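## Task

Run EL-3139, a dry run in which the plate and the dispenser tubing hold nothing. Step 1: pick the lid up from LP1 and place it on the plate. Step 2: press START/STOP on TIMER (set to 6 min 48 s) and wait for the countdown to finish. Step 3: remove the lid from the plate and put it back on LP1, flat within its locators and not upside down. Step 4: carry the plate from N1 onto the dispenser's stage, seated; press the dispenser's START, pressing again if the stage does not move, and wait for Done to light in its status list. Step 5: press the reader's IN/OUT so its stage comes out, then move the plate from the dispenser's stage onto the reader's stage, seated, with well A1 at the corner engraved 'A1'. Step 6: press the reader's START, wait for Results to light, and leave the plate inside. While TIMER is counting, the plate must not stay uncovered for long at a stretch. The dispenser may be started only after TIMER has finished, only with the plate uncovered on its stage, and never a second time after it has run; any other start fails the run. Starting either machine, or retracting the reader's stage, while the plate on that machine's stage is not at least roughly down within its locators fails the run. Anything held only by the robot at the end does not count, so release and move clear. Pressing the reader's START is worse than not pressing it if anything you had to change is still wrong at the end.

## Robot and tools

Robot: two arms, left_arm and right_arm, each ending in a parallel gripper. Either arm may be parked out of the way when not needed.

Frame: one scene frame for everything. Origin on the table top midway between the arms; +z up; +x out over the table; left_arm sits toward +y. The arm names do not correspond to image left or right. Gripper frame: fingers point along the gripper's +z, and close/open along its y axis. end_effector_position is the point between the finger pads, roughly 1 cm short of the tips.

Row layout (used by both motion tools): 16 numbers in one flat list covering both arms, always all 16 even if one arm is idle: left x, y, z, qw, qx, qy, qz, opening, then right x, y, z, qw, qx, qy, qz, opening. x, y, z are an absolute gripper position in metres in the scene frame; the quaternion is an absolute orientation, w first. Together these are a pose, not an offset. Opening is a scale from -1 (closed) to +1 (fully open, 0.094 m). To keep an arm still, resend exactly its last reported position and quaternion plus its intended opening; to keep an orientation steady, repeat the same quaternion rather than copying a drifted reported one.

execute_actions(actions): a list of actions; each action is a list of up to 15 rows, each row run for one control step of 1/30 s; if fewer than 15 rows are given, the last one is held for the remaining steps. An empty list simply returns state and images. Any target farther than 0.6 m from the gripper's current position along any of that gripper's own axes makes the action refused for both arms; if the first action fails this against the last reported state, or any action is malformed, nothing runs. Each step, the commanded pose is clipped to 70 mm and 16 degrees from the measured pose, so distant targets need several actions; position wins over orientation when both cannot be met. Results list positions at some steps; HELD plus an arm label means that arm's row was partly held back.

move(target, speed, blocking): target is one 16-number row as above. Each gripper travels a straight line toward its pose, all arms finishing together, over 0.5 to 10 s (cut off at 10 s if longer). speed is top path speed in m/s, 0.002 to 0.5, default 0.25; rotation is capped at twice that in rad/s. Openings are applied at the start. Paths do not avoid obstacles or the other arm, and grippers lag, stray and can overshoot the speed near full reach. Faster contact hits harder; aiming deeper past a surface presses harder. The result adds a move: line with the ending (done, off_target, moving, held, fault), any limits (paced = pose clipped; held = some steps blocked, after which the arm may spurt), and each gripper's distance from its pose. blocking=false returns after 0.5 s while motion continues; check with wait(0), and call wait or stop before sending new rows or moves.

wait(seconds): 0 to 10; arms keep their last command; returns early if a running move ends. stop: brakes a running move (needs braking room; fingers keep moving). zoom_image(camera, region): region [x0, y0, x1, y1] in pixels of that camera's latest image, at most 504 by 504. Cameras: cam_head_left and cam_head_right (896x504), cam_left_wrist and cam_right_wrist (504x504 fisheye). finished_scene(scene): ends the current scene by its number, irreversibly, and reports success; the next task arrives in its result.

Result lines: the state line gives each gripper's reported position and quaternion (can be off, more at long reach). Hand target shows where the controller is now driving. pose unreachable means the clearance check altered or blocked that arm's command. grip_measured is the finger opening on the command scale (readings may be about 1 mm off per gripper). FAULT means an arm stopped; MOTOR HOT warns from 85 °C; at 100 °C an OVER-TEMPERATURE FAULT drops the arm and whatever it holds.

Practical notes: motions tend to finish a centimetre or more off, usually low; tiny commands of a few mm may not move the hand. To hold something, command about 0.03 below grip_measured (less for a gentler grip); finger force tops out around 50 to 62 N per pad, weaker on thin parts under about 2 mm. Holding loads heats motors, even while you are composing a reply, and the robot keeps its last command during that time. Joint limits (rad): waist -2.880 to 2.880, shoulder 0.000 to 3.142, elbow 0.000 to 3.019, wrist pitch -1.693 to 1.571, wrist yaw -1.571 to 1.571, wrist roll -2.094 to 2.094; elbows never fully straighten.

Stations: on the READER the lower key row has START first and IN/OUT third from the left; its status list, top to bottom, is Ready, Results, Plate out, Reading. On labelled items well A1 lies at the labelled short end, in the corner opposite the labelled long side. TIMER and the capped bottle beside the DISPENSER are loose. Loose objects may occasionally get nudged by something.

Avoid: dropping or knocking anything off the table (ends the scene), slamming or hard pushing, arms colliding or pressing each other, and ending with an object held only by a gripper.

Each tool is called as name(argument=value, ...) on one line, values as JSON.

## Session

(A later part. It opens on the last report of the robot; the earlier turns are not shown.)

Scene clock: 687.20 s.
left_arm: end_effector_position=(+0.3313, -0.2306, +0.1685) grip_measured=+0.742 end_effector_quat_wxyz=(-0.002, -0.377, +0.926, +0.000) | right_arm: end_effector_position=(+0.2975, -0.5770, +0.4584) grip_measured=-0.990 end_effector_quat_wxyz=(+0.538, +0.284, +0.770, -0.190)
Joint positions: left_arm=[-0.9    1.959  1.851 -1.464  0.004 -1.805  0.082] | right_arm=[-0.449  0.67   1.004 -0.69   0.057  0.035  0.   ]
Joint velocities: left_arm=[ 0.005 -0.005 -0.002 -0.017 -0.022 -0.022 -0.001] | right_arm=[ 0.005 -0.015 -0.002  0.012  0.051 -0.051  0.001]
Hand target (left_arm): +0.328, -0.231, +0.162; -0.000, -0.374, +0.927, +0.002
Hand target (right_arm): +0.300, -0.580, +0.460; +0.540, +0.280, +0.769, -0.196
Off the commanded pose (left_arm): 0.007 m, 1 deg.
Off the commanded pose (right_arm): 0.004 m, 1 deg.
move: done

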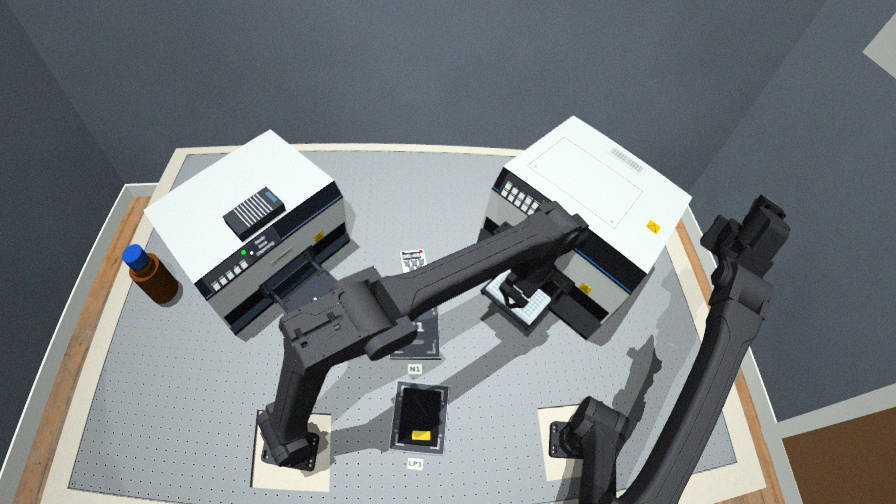

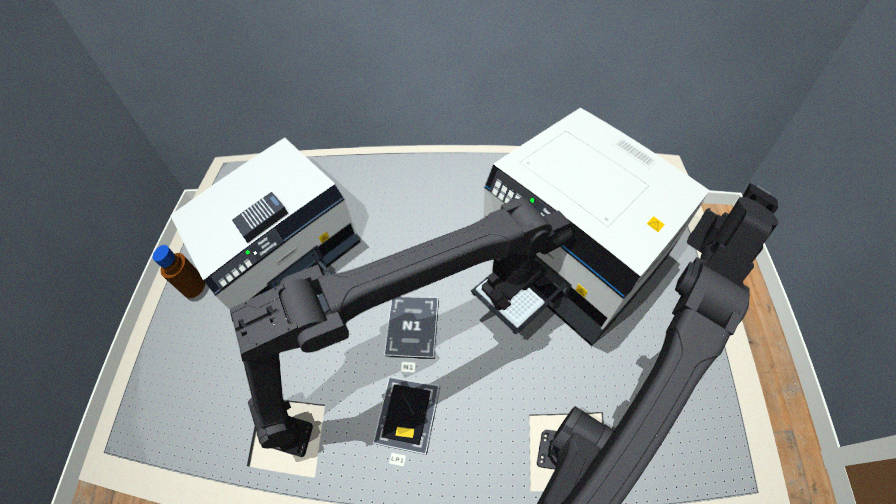

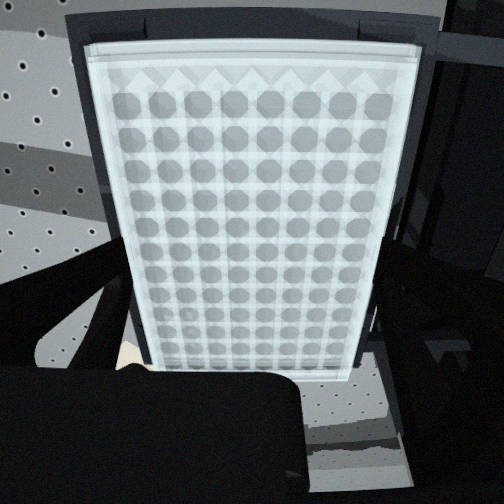

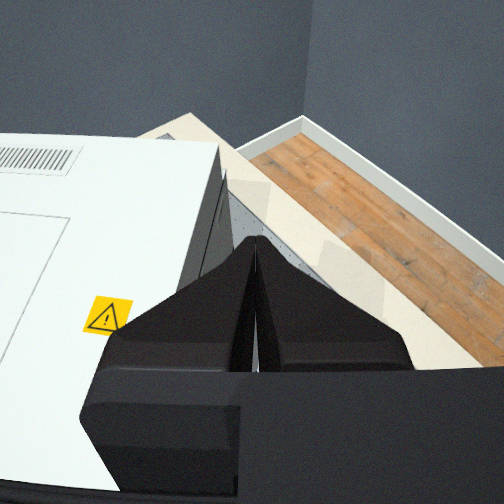

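execute_actions(actions=[[[0.328,-0.231,0.162,0,-0.374,0.9274,0.0015,0.8,0.30,-0.58,0.46,0.54,0.28,0.77,-0.196,-1]],[[0.328,-0.231,0.162,0,-0.374,0.9274,0.0015,1,0.30,-0.58,0.46,0.54,0.28,0.77,-0.196,-1]]])

Scene clock: 691.87 s.
left_arm: end_effector_position=(+0.3318, -0.2314, +0.1685) grip_measured=+1.000 end_effector_quat_wxyz=(-0.002, -0.377, +0.926, -0.002) | right_arm: end_effector_position=(+0.2975, -0.5770, +0.4584) grip_measured=-0.990 end_effector_quat_wxyz=(+0.538, +0.284, +0.770, -0.190)
Joint positions: left_arm=[-0.9    1.959  1.851 -1.46   0.004 -1.805  0.094] | right_arm=[-0.449  0.67   1.004 -0.69   0.057  0.035  0.   ]
Joint velocities: left_arm=[-0.015  0.015 -0.012 -0.007  0.051 -0.037  0.   ] | right_arm=[-0.015 -0.005  0.017 -0.007 -0.051 -0.037 -0.001]
Hand target (left_arm): +0.328, -0.231, +0.162; +0.000, -0.374, +0.927, +0.002
Hand target (right_arm): +0.300, -0.580, +0.460; +0.540, +0.280, +0.769, -0.196
Off the commanded pose (left_arm): 0.008 m, 1 deg.
Off the commanded pose (right_arm): 0.004 m, 1 deg.
Step readings (end_effector_position; steps 1 to 15: 1st action; 16 to 30: 2nd action):
0: left_arm (+0.3313, -0.2306, +0.1685) | right_arm (+0.2975, -0.5770, +0.4584)
1: left_arm (+0.3313, -0.2306, +0.1685) | right_arm (+0.2975, -0.5770, +0.4584)
2: left_arm (+0.3313, -0.2306, +0.1685) | right_arm (+0.2975, -0.5770, +0.4584)
4: left_arm (+0.3313, -0.2306, +0.1685) | right_arm (+0.2975, -0.5770, +0.4584)
8: left_arm (+0.3313, -0.2306, +0.1685) | right_arm (+0.2975, -0.5770, +0.4584)
15: left_arm (+0.3313, -0.2306, +0.1685) | right_arm (+0.2975, -0.5770, +0.4584)
16: left_arm (+0.3313, -0.2306, +0.1685) | right_arm (+0.2975, -0.5770, +0.4584)
17: left_arm (+0.3315, -0.2309, +0.1685) | right_arm (+0.2975, -0.5770, +0.4584)
19: left_arm (+0.3318, -0.2313, +0.1685) | right_arm (+0.2975, -0.5770, +0.4584)
23: left_arm (+0.3318, -0.2314, +0.1685) | right_arm (+0.2975, -0.5770, +0.4584)
30: end_effector_position above

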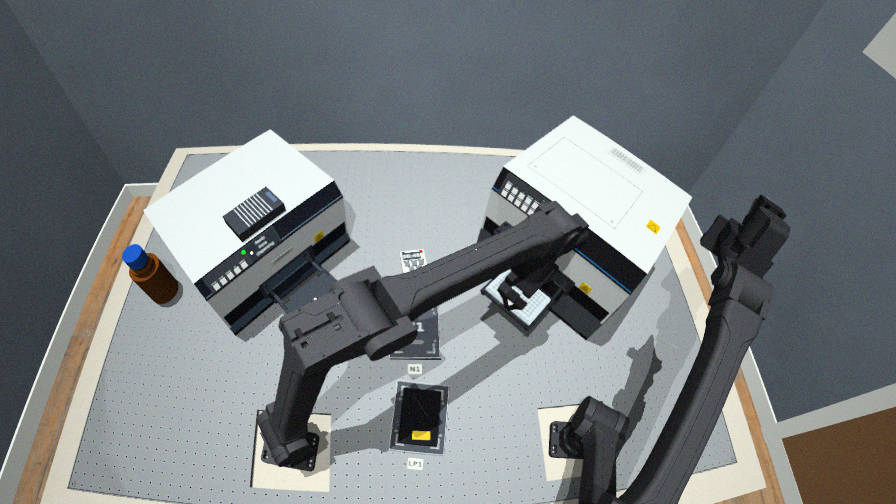

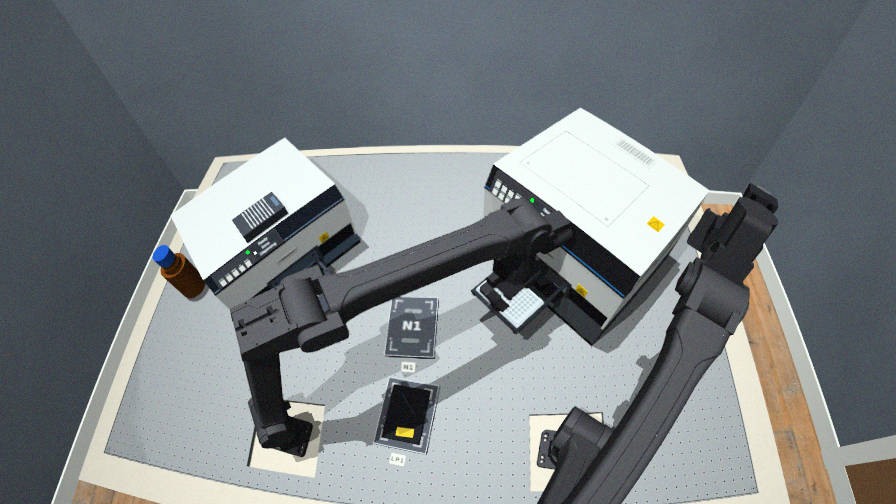

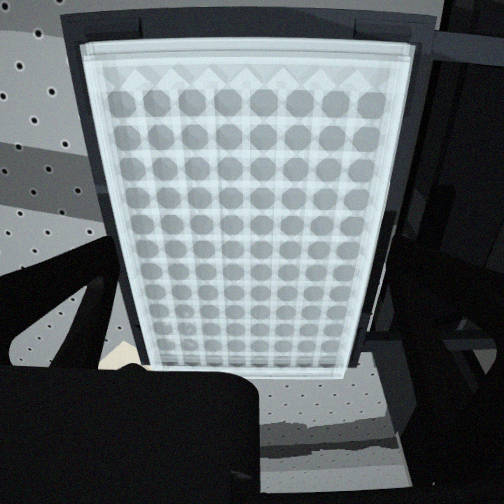

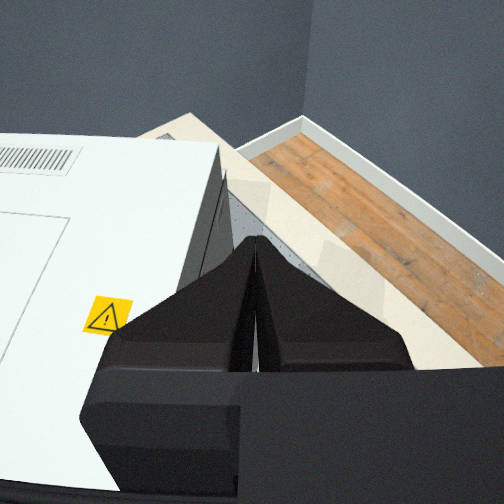

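move(target=[0.330,-0.2285,0.200,0.003,-0.377,0.926,-0.025,1,0.30,-0.58,0.46,0.54,0.28,0.77,-0.196,-1], speed=0.03)

move(target=[0.315,-0.215,0.25,0.003,-0.377,0.926,-0.025,1,0.30,-0.58,0.46,0.54,0.28,0.77,-0.196,-1], speed=0.06)

Scene clock: 695.20 s.
left_arm: end_effector_position=(+0.3308, -0.2297, +0.1922) grip_measured=+1.000 end_effector_quat_wxyz=(+0.001, -0.377, +0.926, -0.022) | right_arm: end_effector_position=(+0.2975, -0.5770, +0.4584) grip_measured=-0.990 end_effector_quat_wxyz=(+0.538, +0.284, +0.770, -0.190)
Joint positions: left_arm=[-0.9    1.918  1.851 -1.46   0.004 -1.805  0.094] | right_arm=[-0.449  0.67   1.004 -0.69   0.057  0.035  0.   ]
Joint velocities: left_arm=[-0.024 -0.005 -0.007 -0.007 -0.007 -0.037  0.   ] | right_arm=[-0.015 -0.024  0.007  0.007  0.022 -0.081  0.001]
Hand target (left_arm): +0.330, -0.228, +0.200; +0.003, -0.377, +0.926, -0.025
Hand target (right_arm): +0.300, -0.580, +0.460; +0.540, +0.280, +0.769, -0.196
Off the commanded pose (left_arm): 0.008 m, 0 deg.
Off the commanded pose (right_arm): 0.004 m, 1 deg.
move: done

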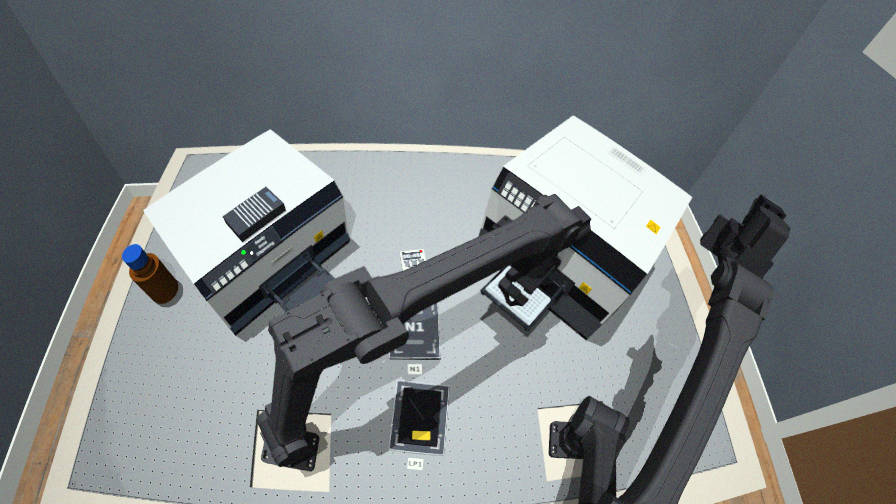

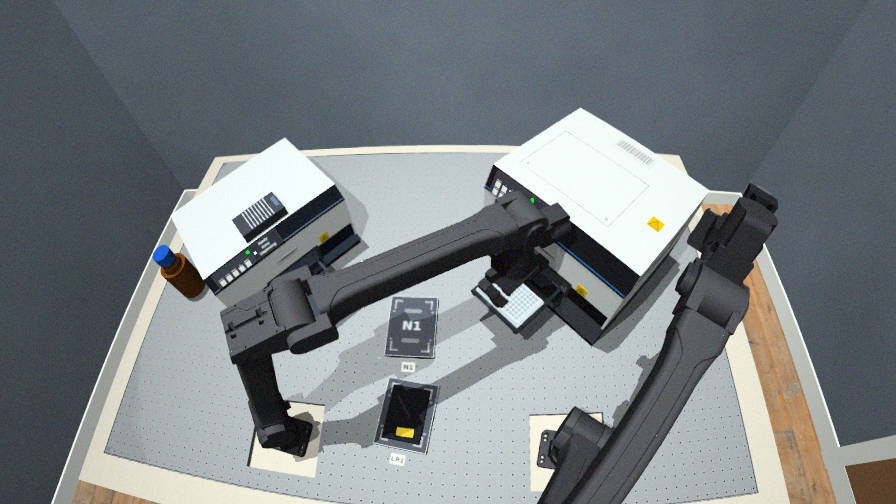

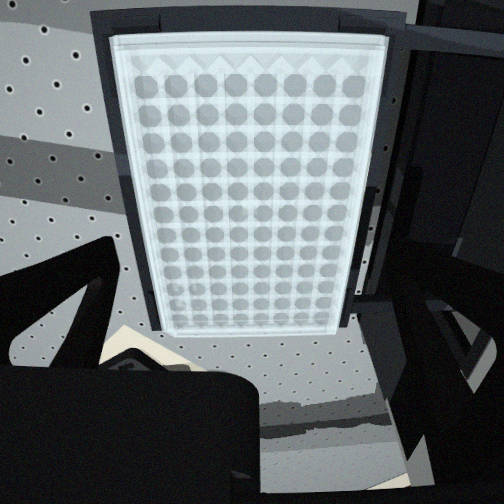

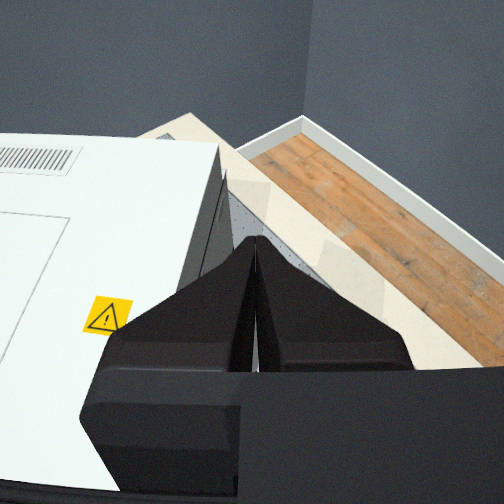

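Scene clock: 696.57 s.
left_arm: end_effector_position=(+0.3157, -0.2045, +0.2268) grip_measured=+1.000 end_effector_quat_wxyz=(-0.001, -0.377, +0.926, -0.003) | right_arm: end_effector_position=(+0.2975, -0.5770, +0.4584) grip_measured=-0.990 end_effector_quat_wxyz=(+0.538, +0.284, +0.770, -0.190)
Joint positions: left_arm=[-0.9    1.856  1.851 -1.56   0.004 -1.805  0.094] | right_arm=[-0.449  0.67   1.004 -0.69   0.057  0.035  0.   ]
Joint velocities: left_arm=[-0.015 -0.005 -0.002  0.002  0.022 -0.066  0.   ] | right_arm=[-0.005 -0.005  0.002 -0.002 -0.051 -0.051 -0.001]
Hand target (left_arm): +0.314, -0.214, +0.250; +0.003, -0.377, +0.926, -0.025
Hand target (right_arm): +0.300, -0.580, +0.460; +0.540, +0.280, +0.769, -0.196
Off the commanded pose (left_arm): 0.025 m, 3 deg.
Off the commanded pose (right_arm): 0.004 m, 1 deg.
move: off_target (left_arm)

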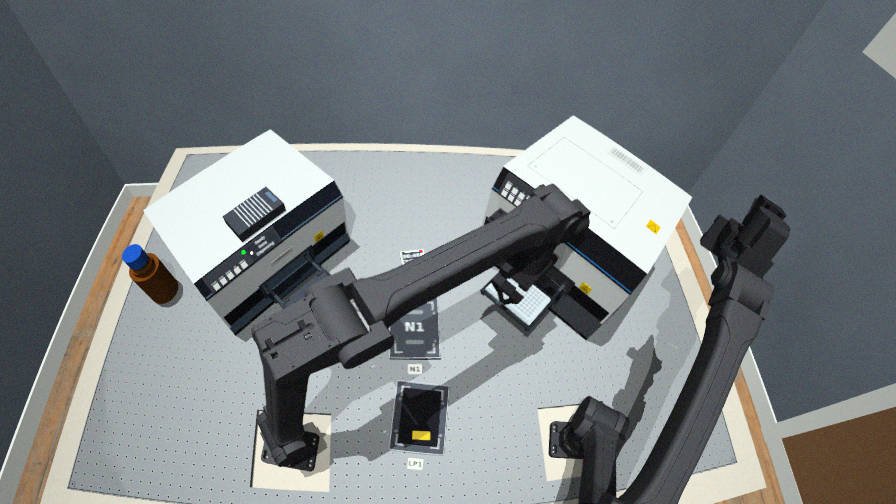

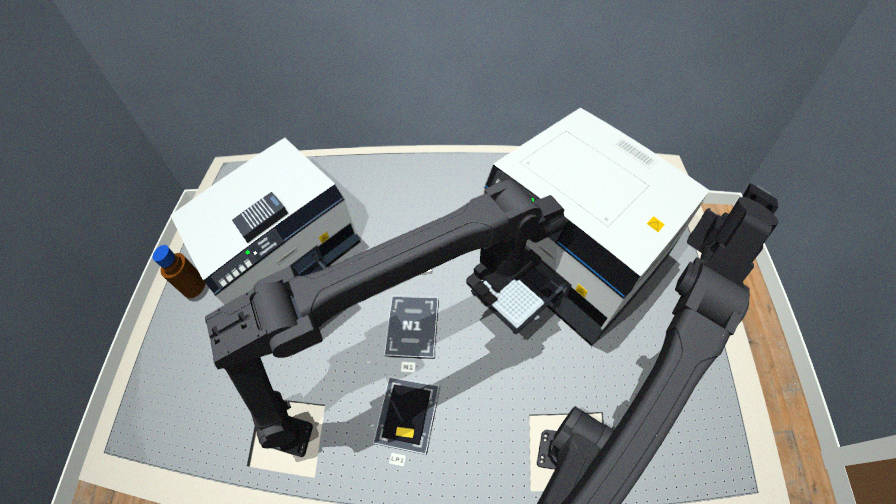

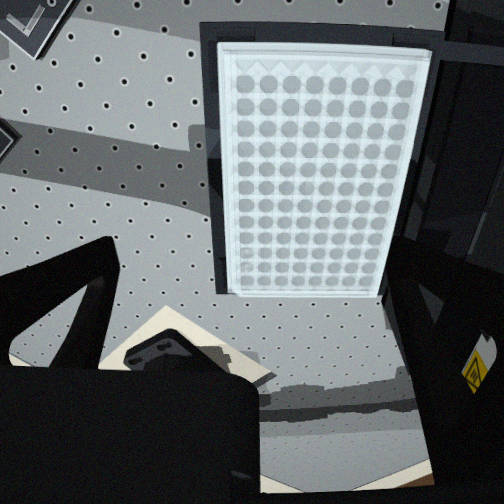

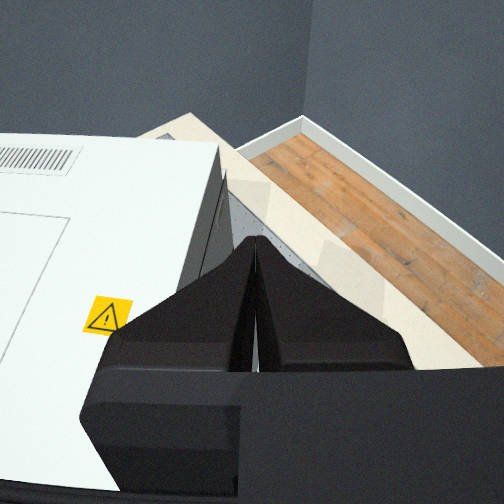

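move(target=[0.24,-0.07,0.25,0.003,-0.377,0.926,-0.025,1,0.30,-0.58,0.46,0.54,0.28,0.77,-0.196,-1])

move(target=[0.22,-0.06,0.21,0.58,0.35,0.67,-0.30,1,0.30,-0.58,0.46,0.54,0.28,0.77,-0.196,-1], speed=0.4)

zoom_image(camera="cam_head_right", region=[460,255,570,340])

Scene clock: 701.27 s.
left_arm: end_effector_position=(+0.2364, -0.0706, +0.2631) grip_measured=+1.000 end_effector_quat_wxyz=(+0.004, -0.378, +0.925, -0.035) | right_arm: end_effector_position=(+0.2975, -0.5770, +0.4584) grip_measured=-0.990 end_effector_quat_wxyz=(+0.538, +0.284, +0.770, -0.190)
Joint positions: left_arm=[-0.899  1.394  1.376 -1.482  0.004 -1.805  0.094] | right_arm=[-0.449  0.67   1.004 -0.69   0.057  0.035  0.   ]
Joint velocities: left_arm=[-0.005 -0.024  0.007  0.022  0.007 -0.022  0.   ] | right_arm=[ 0.005  0.005 -0.002  0.002 -0.022  0.11  -0.   ]
Hand target (left_arm): +0.241, -0.069, +0.250; +0.003, -0.377, +0.926, -0.025
Hand target (right_arm): +0.300, -0.580, +0.460; +0.540, +0.280, +0.769, -0.196
Off the commanded pose (left_arm): 0.014 m, 1 deg.
Off the commanded pose (right_arm): 0.004 m, 1 deg.
move: off_target (left_arm)

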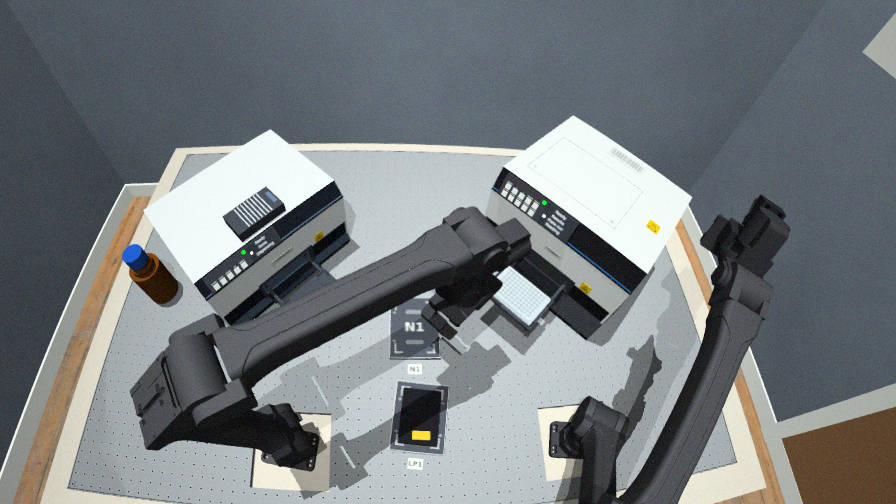

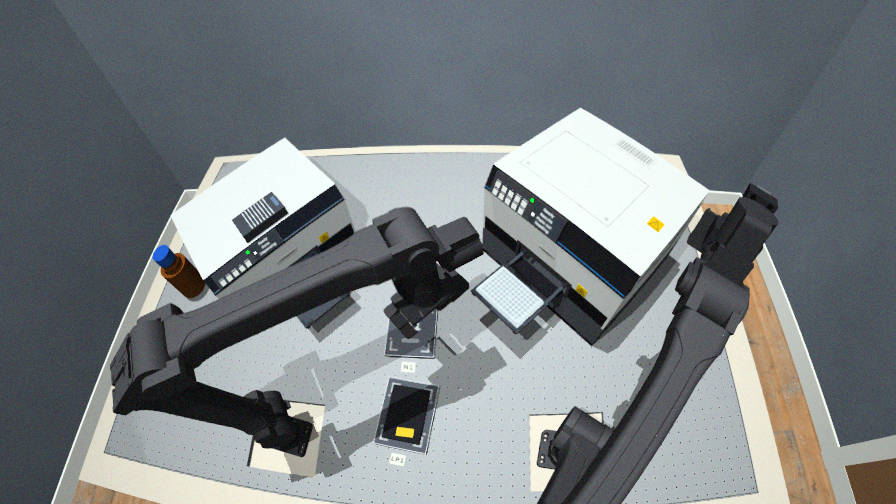

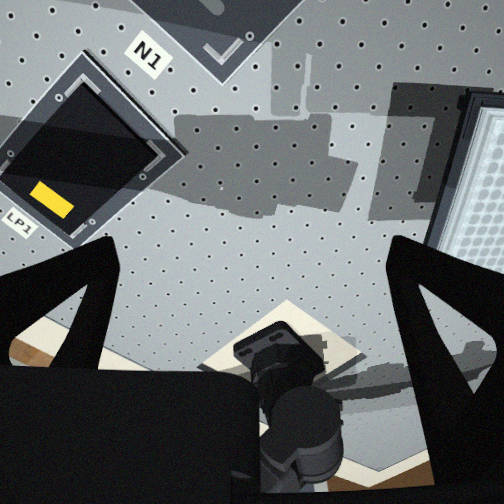

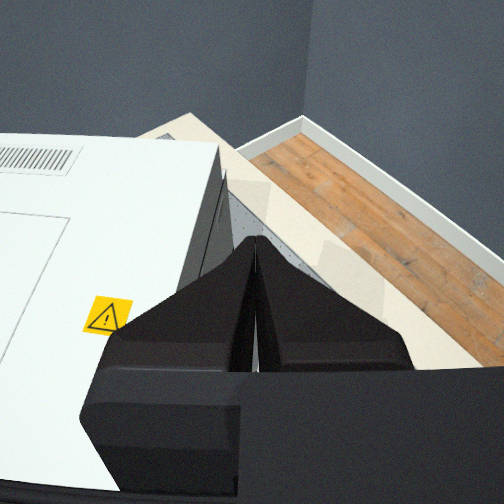

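Scene clock: 704.57 s.
left_arm: end_effector_position=(+0.2189, -0.0640, +0.2189) grip_measured=+1.000 end_effector_quat_wxyz=(+0.577, +0.354, +0.666, -0.313) | right_arm: end_effector_position=(+0.2975, -0.5770, +0.4584) grip_measured=-0.990 end_effector_quat_wxyz=(+0.538, +0.284, +0.770, -0.190)
Joint positions: left_arm=[-0.981  0.943  0.317  0.487 -0.125 -0.027  0.094] | right_arm=[-0.449  0.67   1.004 -0.69   0.057  0.035  0.   ]
Joint velocities: left_arm=[-0.015  0.005  0.007 -0.012 -0.007 -0.022  0.   ] | right_arm=[-0.005 -0.005 -0.017 -0.012  0.007  0.051 -0.001]
Hand target (left_arm): +0.220, -0.061, +0.211; +0.578, +0.359, +0.666, -0.306
Hand target (right_arm): +0.300, -0.580, +0.460; +0.540, +0.280, +0.769, -0.196
Off the commanded pose (left_arm): 0.010 m, 2 deg.
Off the commanded pose (right_arm): 0.004 m, 1 deg.
move: done

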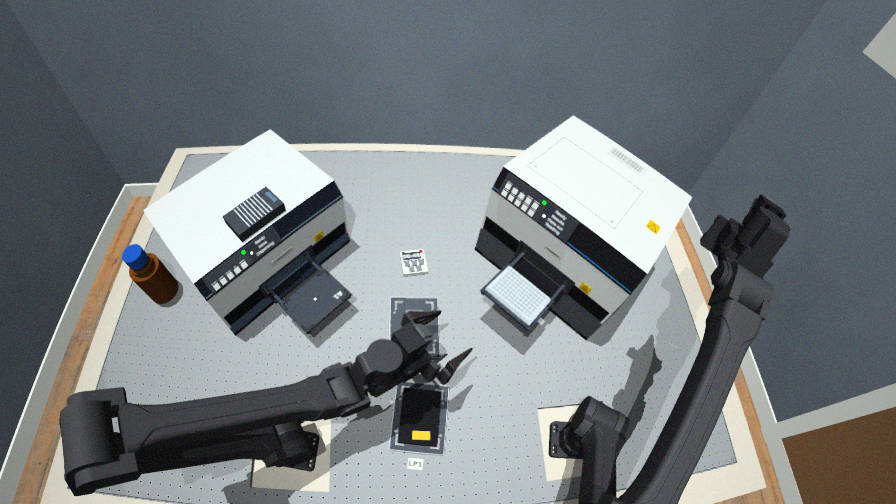

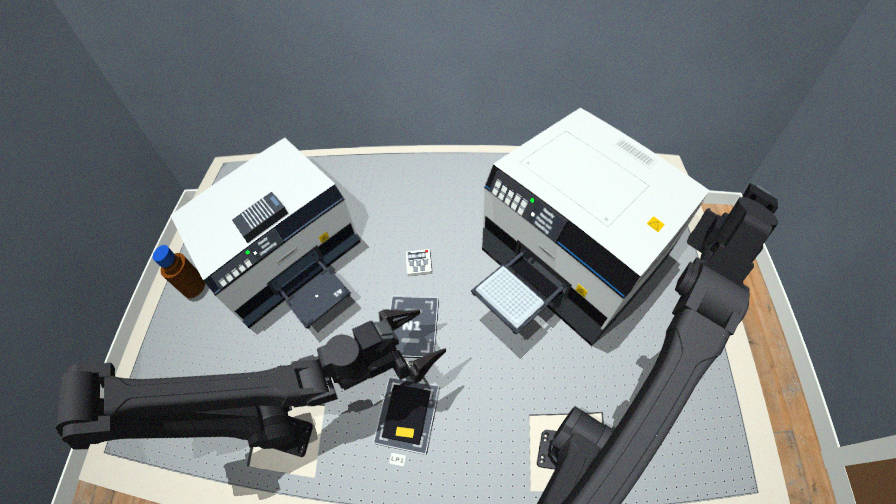

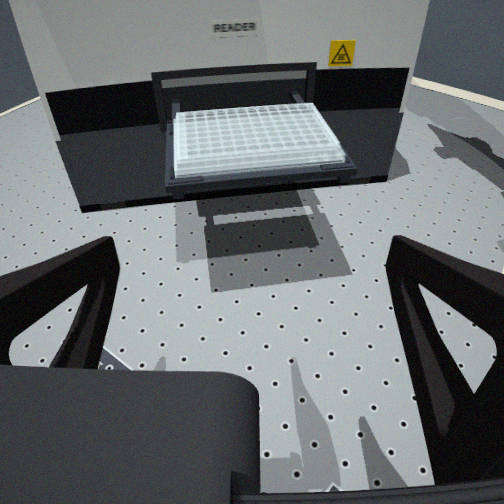

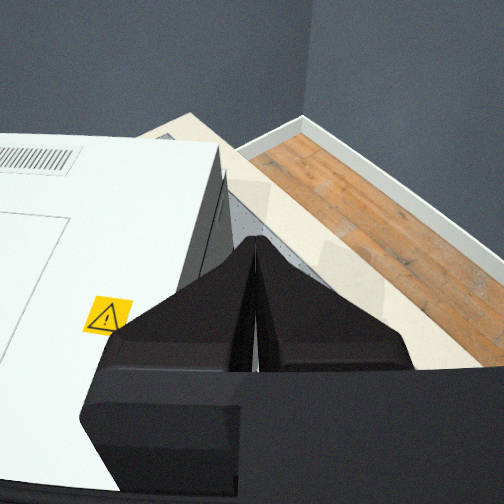

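Region (460, 255, 570, 340) of cam_head_right's 896x504 image, scaled by 4.582, with more detail than that image has; it fills the top 389 rows of this view, and the rest is white.

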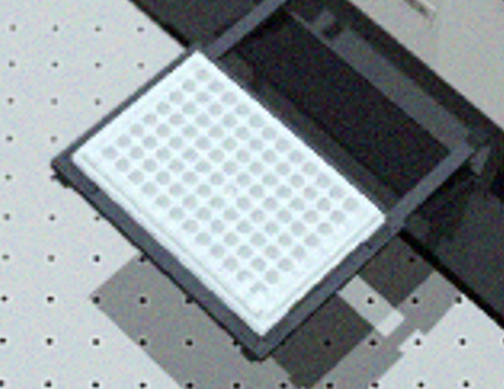

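zoom_image(camera="cam_left_wrist", region=[160,130,260,200])

zoom_image(camera="cam_left_wrist", region=[265,120,365,190])

Region (160, 130, 260, 200) of cam_left_wrist's 504x504 image, scaled by 5.040, with more detail than that image has; it fills the top 353 rows of this view, and the rest is white.

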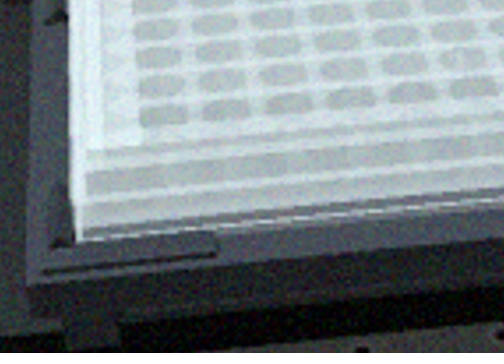

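Region (265, 120, 365, 190) of cam_left_wrist's 504x504 image, scaled by 5.040, with more detail than that image has; it fills the top 353 rows of this view, and the rest is white.

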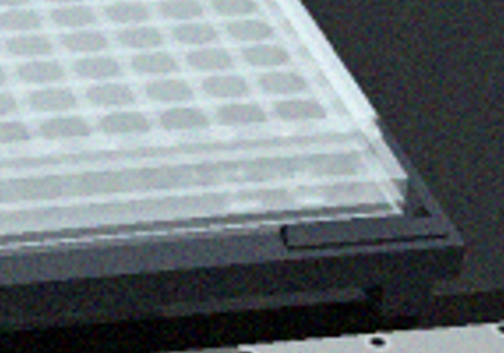

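move(target=[0.215,-0.15,0.19,0.58,0.35,0.67,-0.30,1,0.30,-0.58,0.46,0.54,0.28,0.77,-0.196,-1], speed=0.15)

Scene clock: 709.23 s.
left_arm: end_effector_position=(+0.2108, -0.1337, +0.1687) grip_measured=+1.000 end_effector_quat_wxyz=(+0.568, +0.366, +0.681, -0.283) | right_arm: end_effector_position=(+0.2975, -0.5770, +0.4584) grip_measured=-0.990 end_effector_quat_wxyz=(+0.538, +0.284, +0.770, -0.190)
Joint positions: left_arm=[-1.124  1.306  0.418  0.683 -0.294 -0.029  0.094] | right_arm=[-0.449  0.67   1.004 -0.69   0.057  0.035  0.   ]
Joint velocities: left_arm=[-0.015 -0.005 -0.002  0.007 -0.007  0.022  0.   ] | right_arm=[-0.005  0.005 -0.017 -0.022 -0.037  0.007 -0.   ]
Hand target (left_arm): +0.214, -0.149, +0.190; +0.580, +0.350, +0.671, -0.301
Hand target (right_arm): +0.300, -0.580, +0.460; +0.540, +0.280, +0.769, -0.196
Off the commanded pose (left_arm): 0.027 m, 3 deg.
Off the commanded pose (right_arm): 0.004 m, 1 deg.
move: off_target (left_arm)

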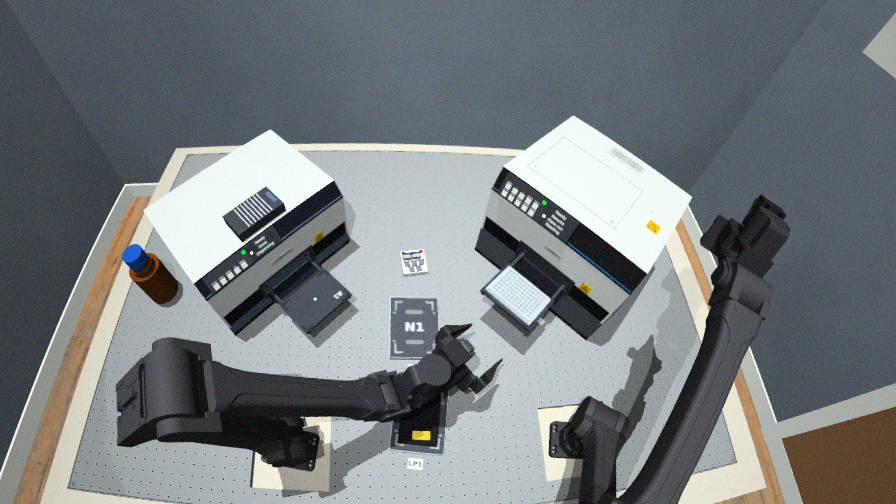

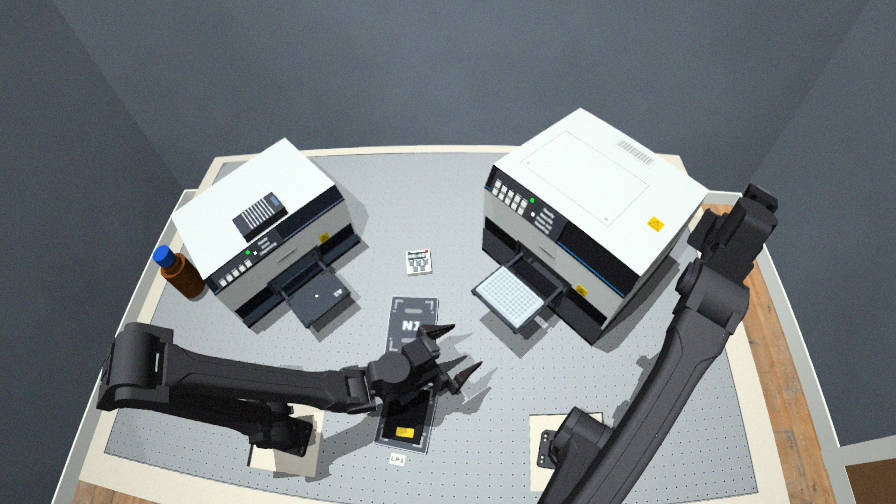

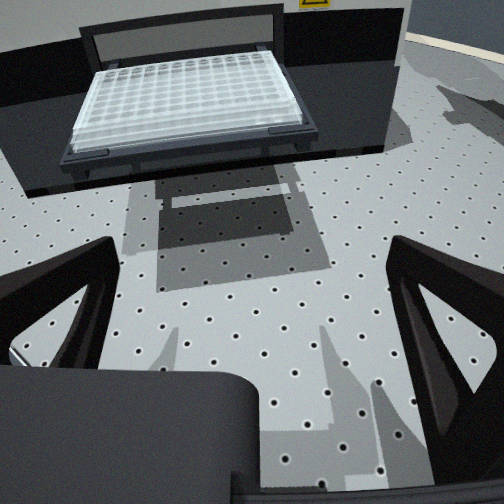

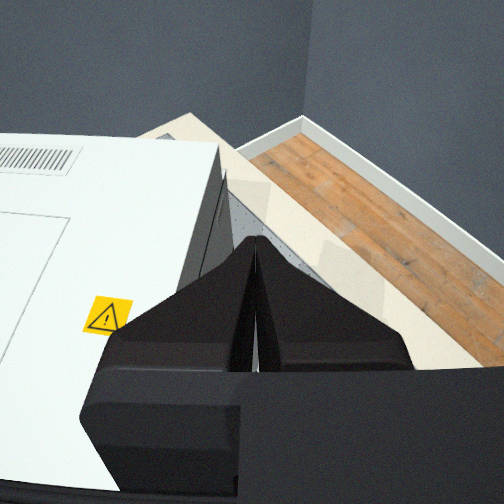

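zoom_image(camera="cam_left_wrist", region=[215,40,335,160])

zoom_image(camera="cam_left_wrist", region=[55,100,175,180])

Region (215, 40, 335, 160) of cam_left_wrist's 504x504 image, scaled by 4.200, with more detail than that image has.

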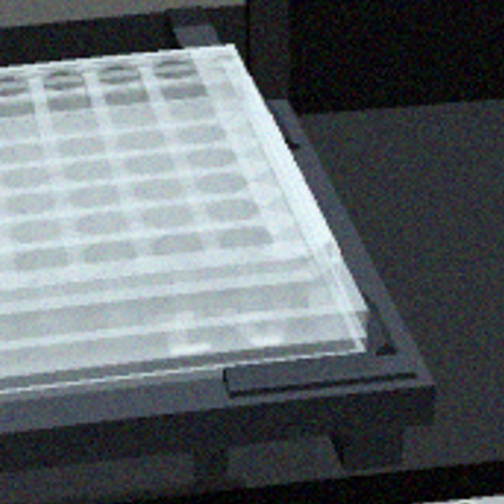

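Region (55, 100, 175, 180) of cam_left_wrist's 504x504 image, scaled by 4.200, with more detail than that image has.

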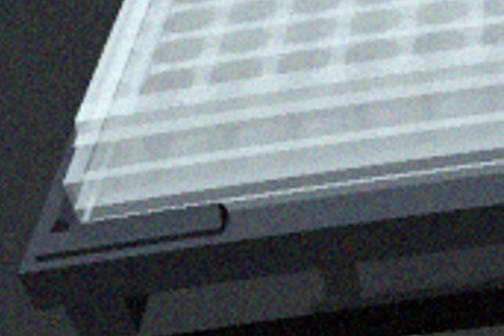

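move(target=[0.22,0.0,0.22,0.58,0.35,0.67,-0.30,1,0.18,-0.38,0.36,0.37,-0.239,0.893,0.099,-1])

move(target=[0.22,0.0,0.22,0.58,0.35,0.67,-0.30,1,0.245,-0.305,0.21,0.37,-0.239,0.893,0.099,-1], speed=0.15)

Scene clock: 718.20 s.
left_arm: end_effector_position=(+0.2212, -0.0033, +0.2323) grip_measured=+1.000 end_effector_quat_wxyz=(+0.586, +0.345, +0.665, -0.309) | right_arm: end_effector_position=(+0.1835, -0.3774, +0.3556) grip_measured=-0.990 end_effector_quat_wxyz=(+0.364, -0.214, +0.905, +0.046)
Joint positions: left_arm=[-0.846  0.651  0.242  0.287 -0.013 -0.008  0.094] | right_arm=[-0.619  0.499  0.987 -1.701 -0.677 -1.139  0.   ]
Joint velocities: left_arm=[-0.024 -0.005  0.007 -0.007 -0.037 -0.022  0.   ] | right_arm=[-0.005 -0.005  0.007 -0.007 -0.007 -0.037  0.001]
Hand target (left_arm): +0.221, +0.001, +0.221; +0.581, +0.351, +0.670, -0.300
Hand target (right_arm): +0.183, -0.376, +0.364; +0.366, -0.219, +0.904, +0.041
Off the commanded pose (left_arm): 0.013 m, 2 deg.
Off the commanded pose (right_arm): 0.006 m, 7 deg.
joint sent to its limit (right arm) — the command would take joint 4 (wrist pitch) past its lower limit, so that joint was sent only as far as its limit.
move: off_target (left_arm, right_arm)

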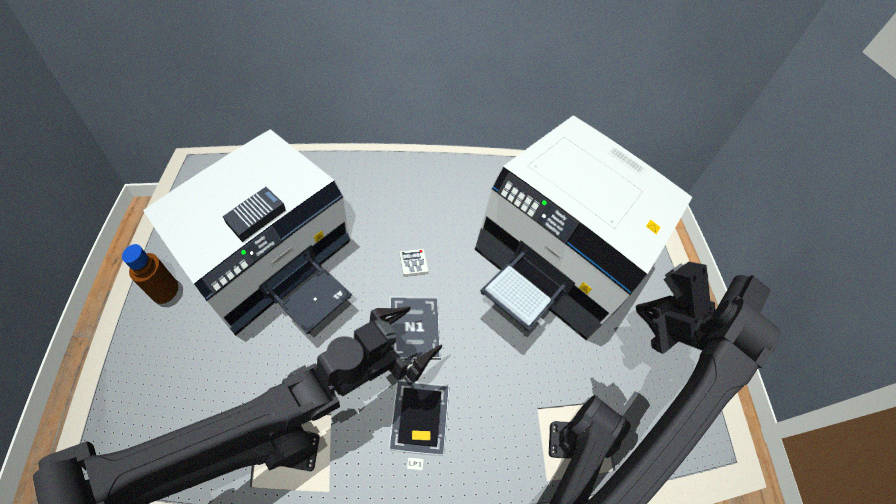

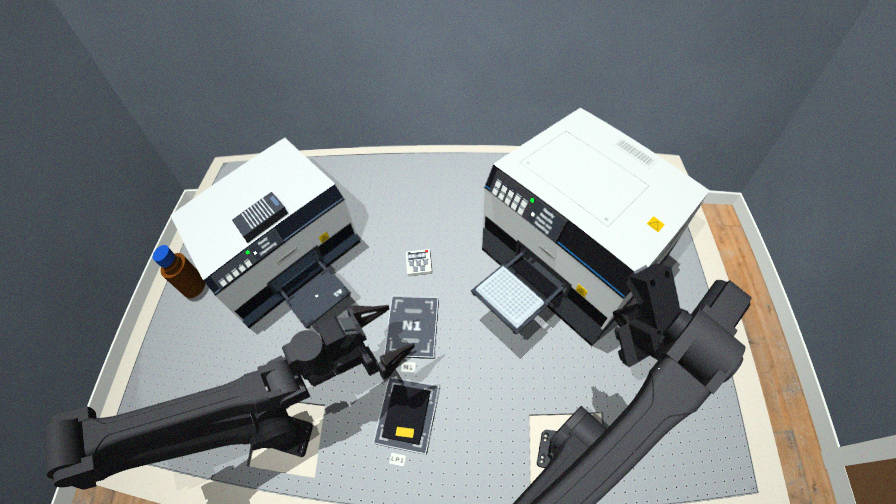

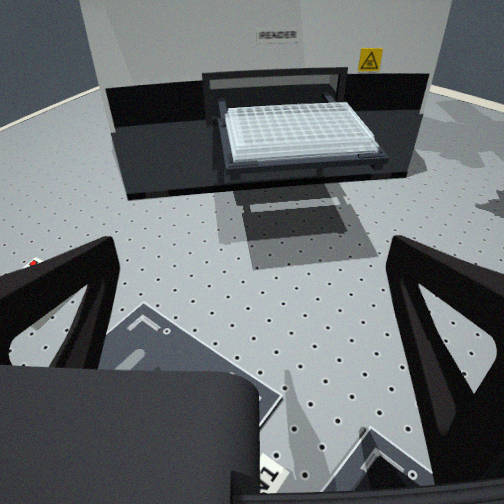

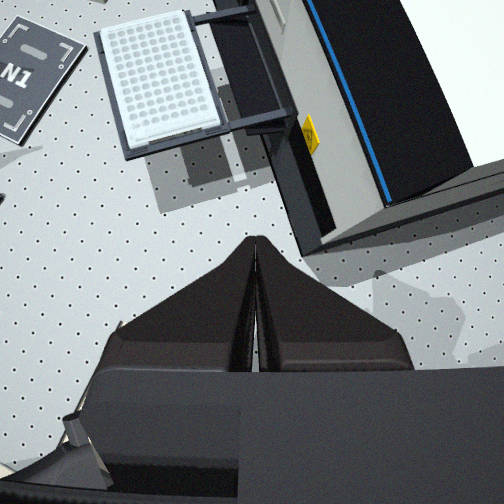

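Scene clock: 719.90 s.
left_arm: end_effector_position=(+0.2212, -0.0033, +0.2323) grip_measured=+1.000 end_effector_quat_wxyz=(+0.586, +0.345, +0.665, -0.309) | right_arm: end_effector_position=(+0.2420, -0.3094, +0.2078) grip_measured=-0.990 end_effector_quat_wxyz=(+0.364, -0.245, +0.894, +0.088)
Joint positions: left_arm=[-0.846  0.651  0.242  0.287 -0.013 -0.008  0.094] | right_arm=[ 0.104  0.394  0.527 -1.025 -0.393 -0.473  0.   ]
Joint velocities: left_arm=[-0.015 -0.015 -0.007  0.002  0.037 -0.007  0.   ] | right_arm=[-0.005 -0.015 -0.012  0.022 -0.037  0.051 -0.001]
Hand target (left_arm): +0.220, -0.000, +0.220; +0.581, +0.350, +0.671, -0.300
Hand target (right_arm): +0.244, -0.308, +0.208; +0.365, -0.242, +0.894, +0.090
Off the commanded pose (left_arm): 0.013 m, 2 deg.
Off the commanded pose (right_arm): 0.006 m, 2 deg.
move: off_target (left_arm)

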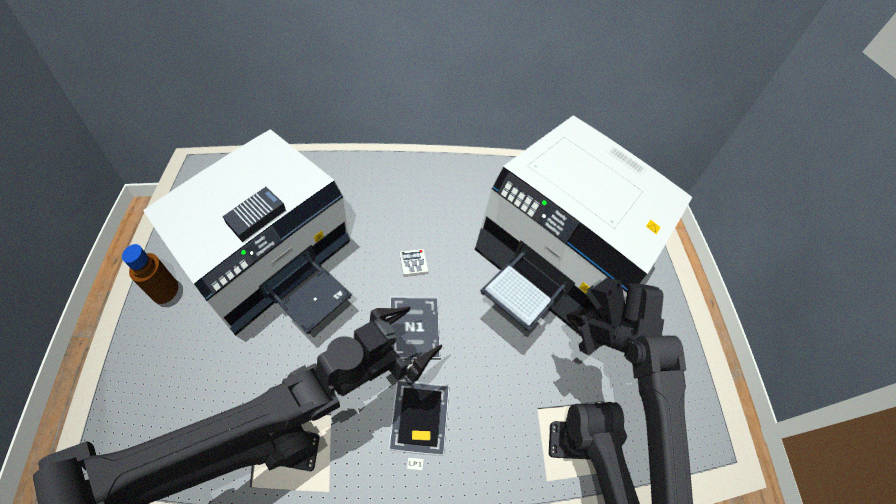

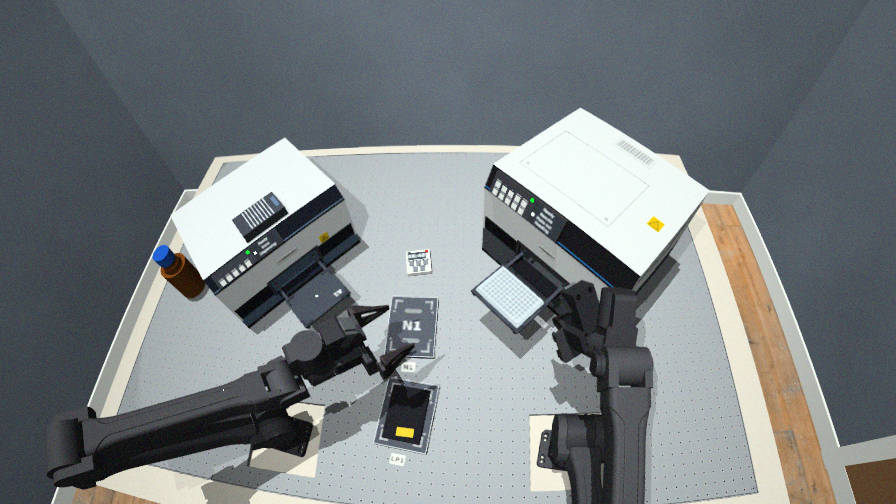

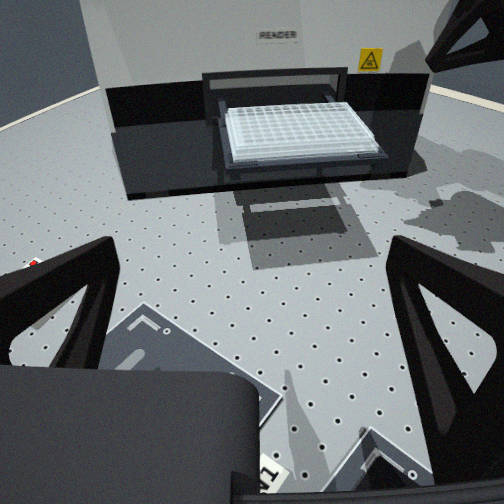

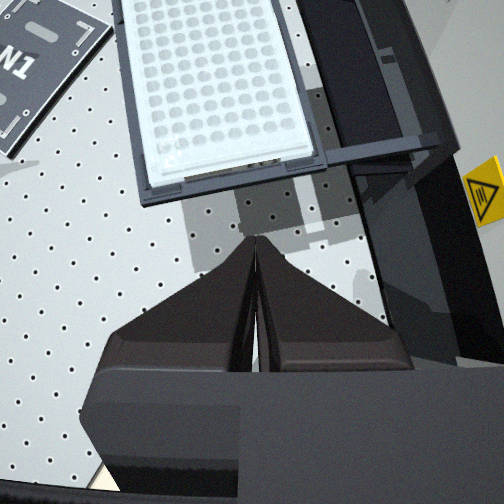

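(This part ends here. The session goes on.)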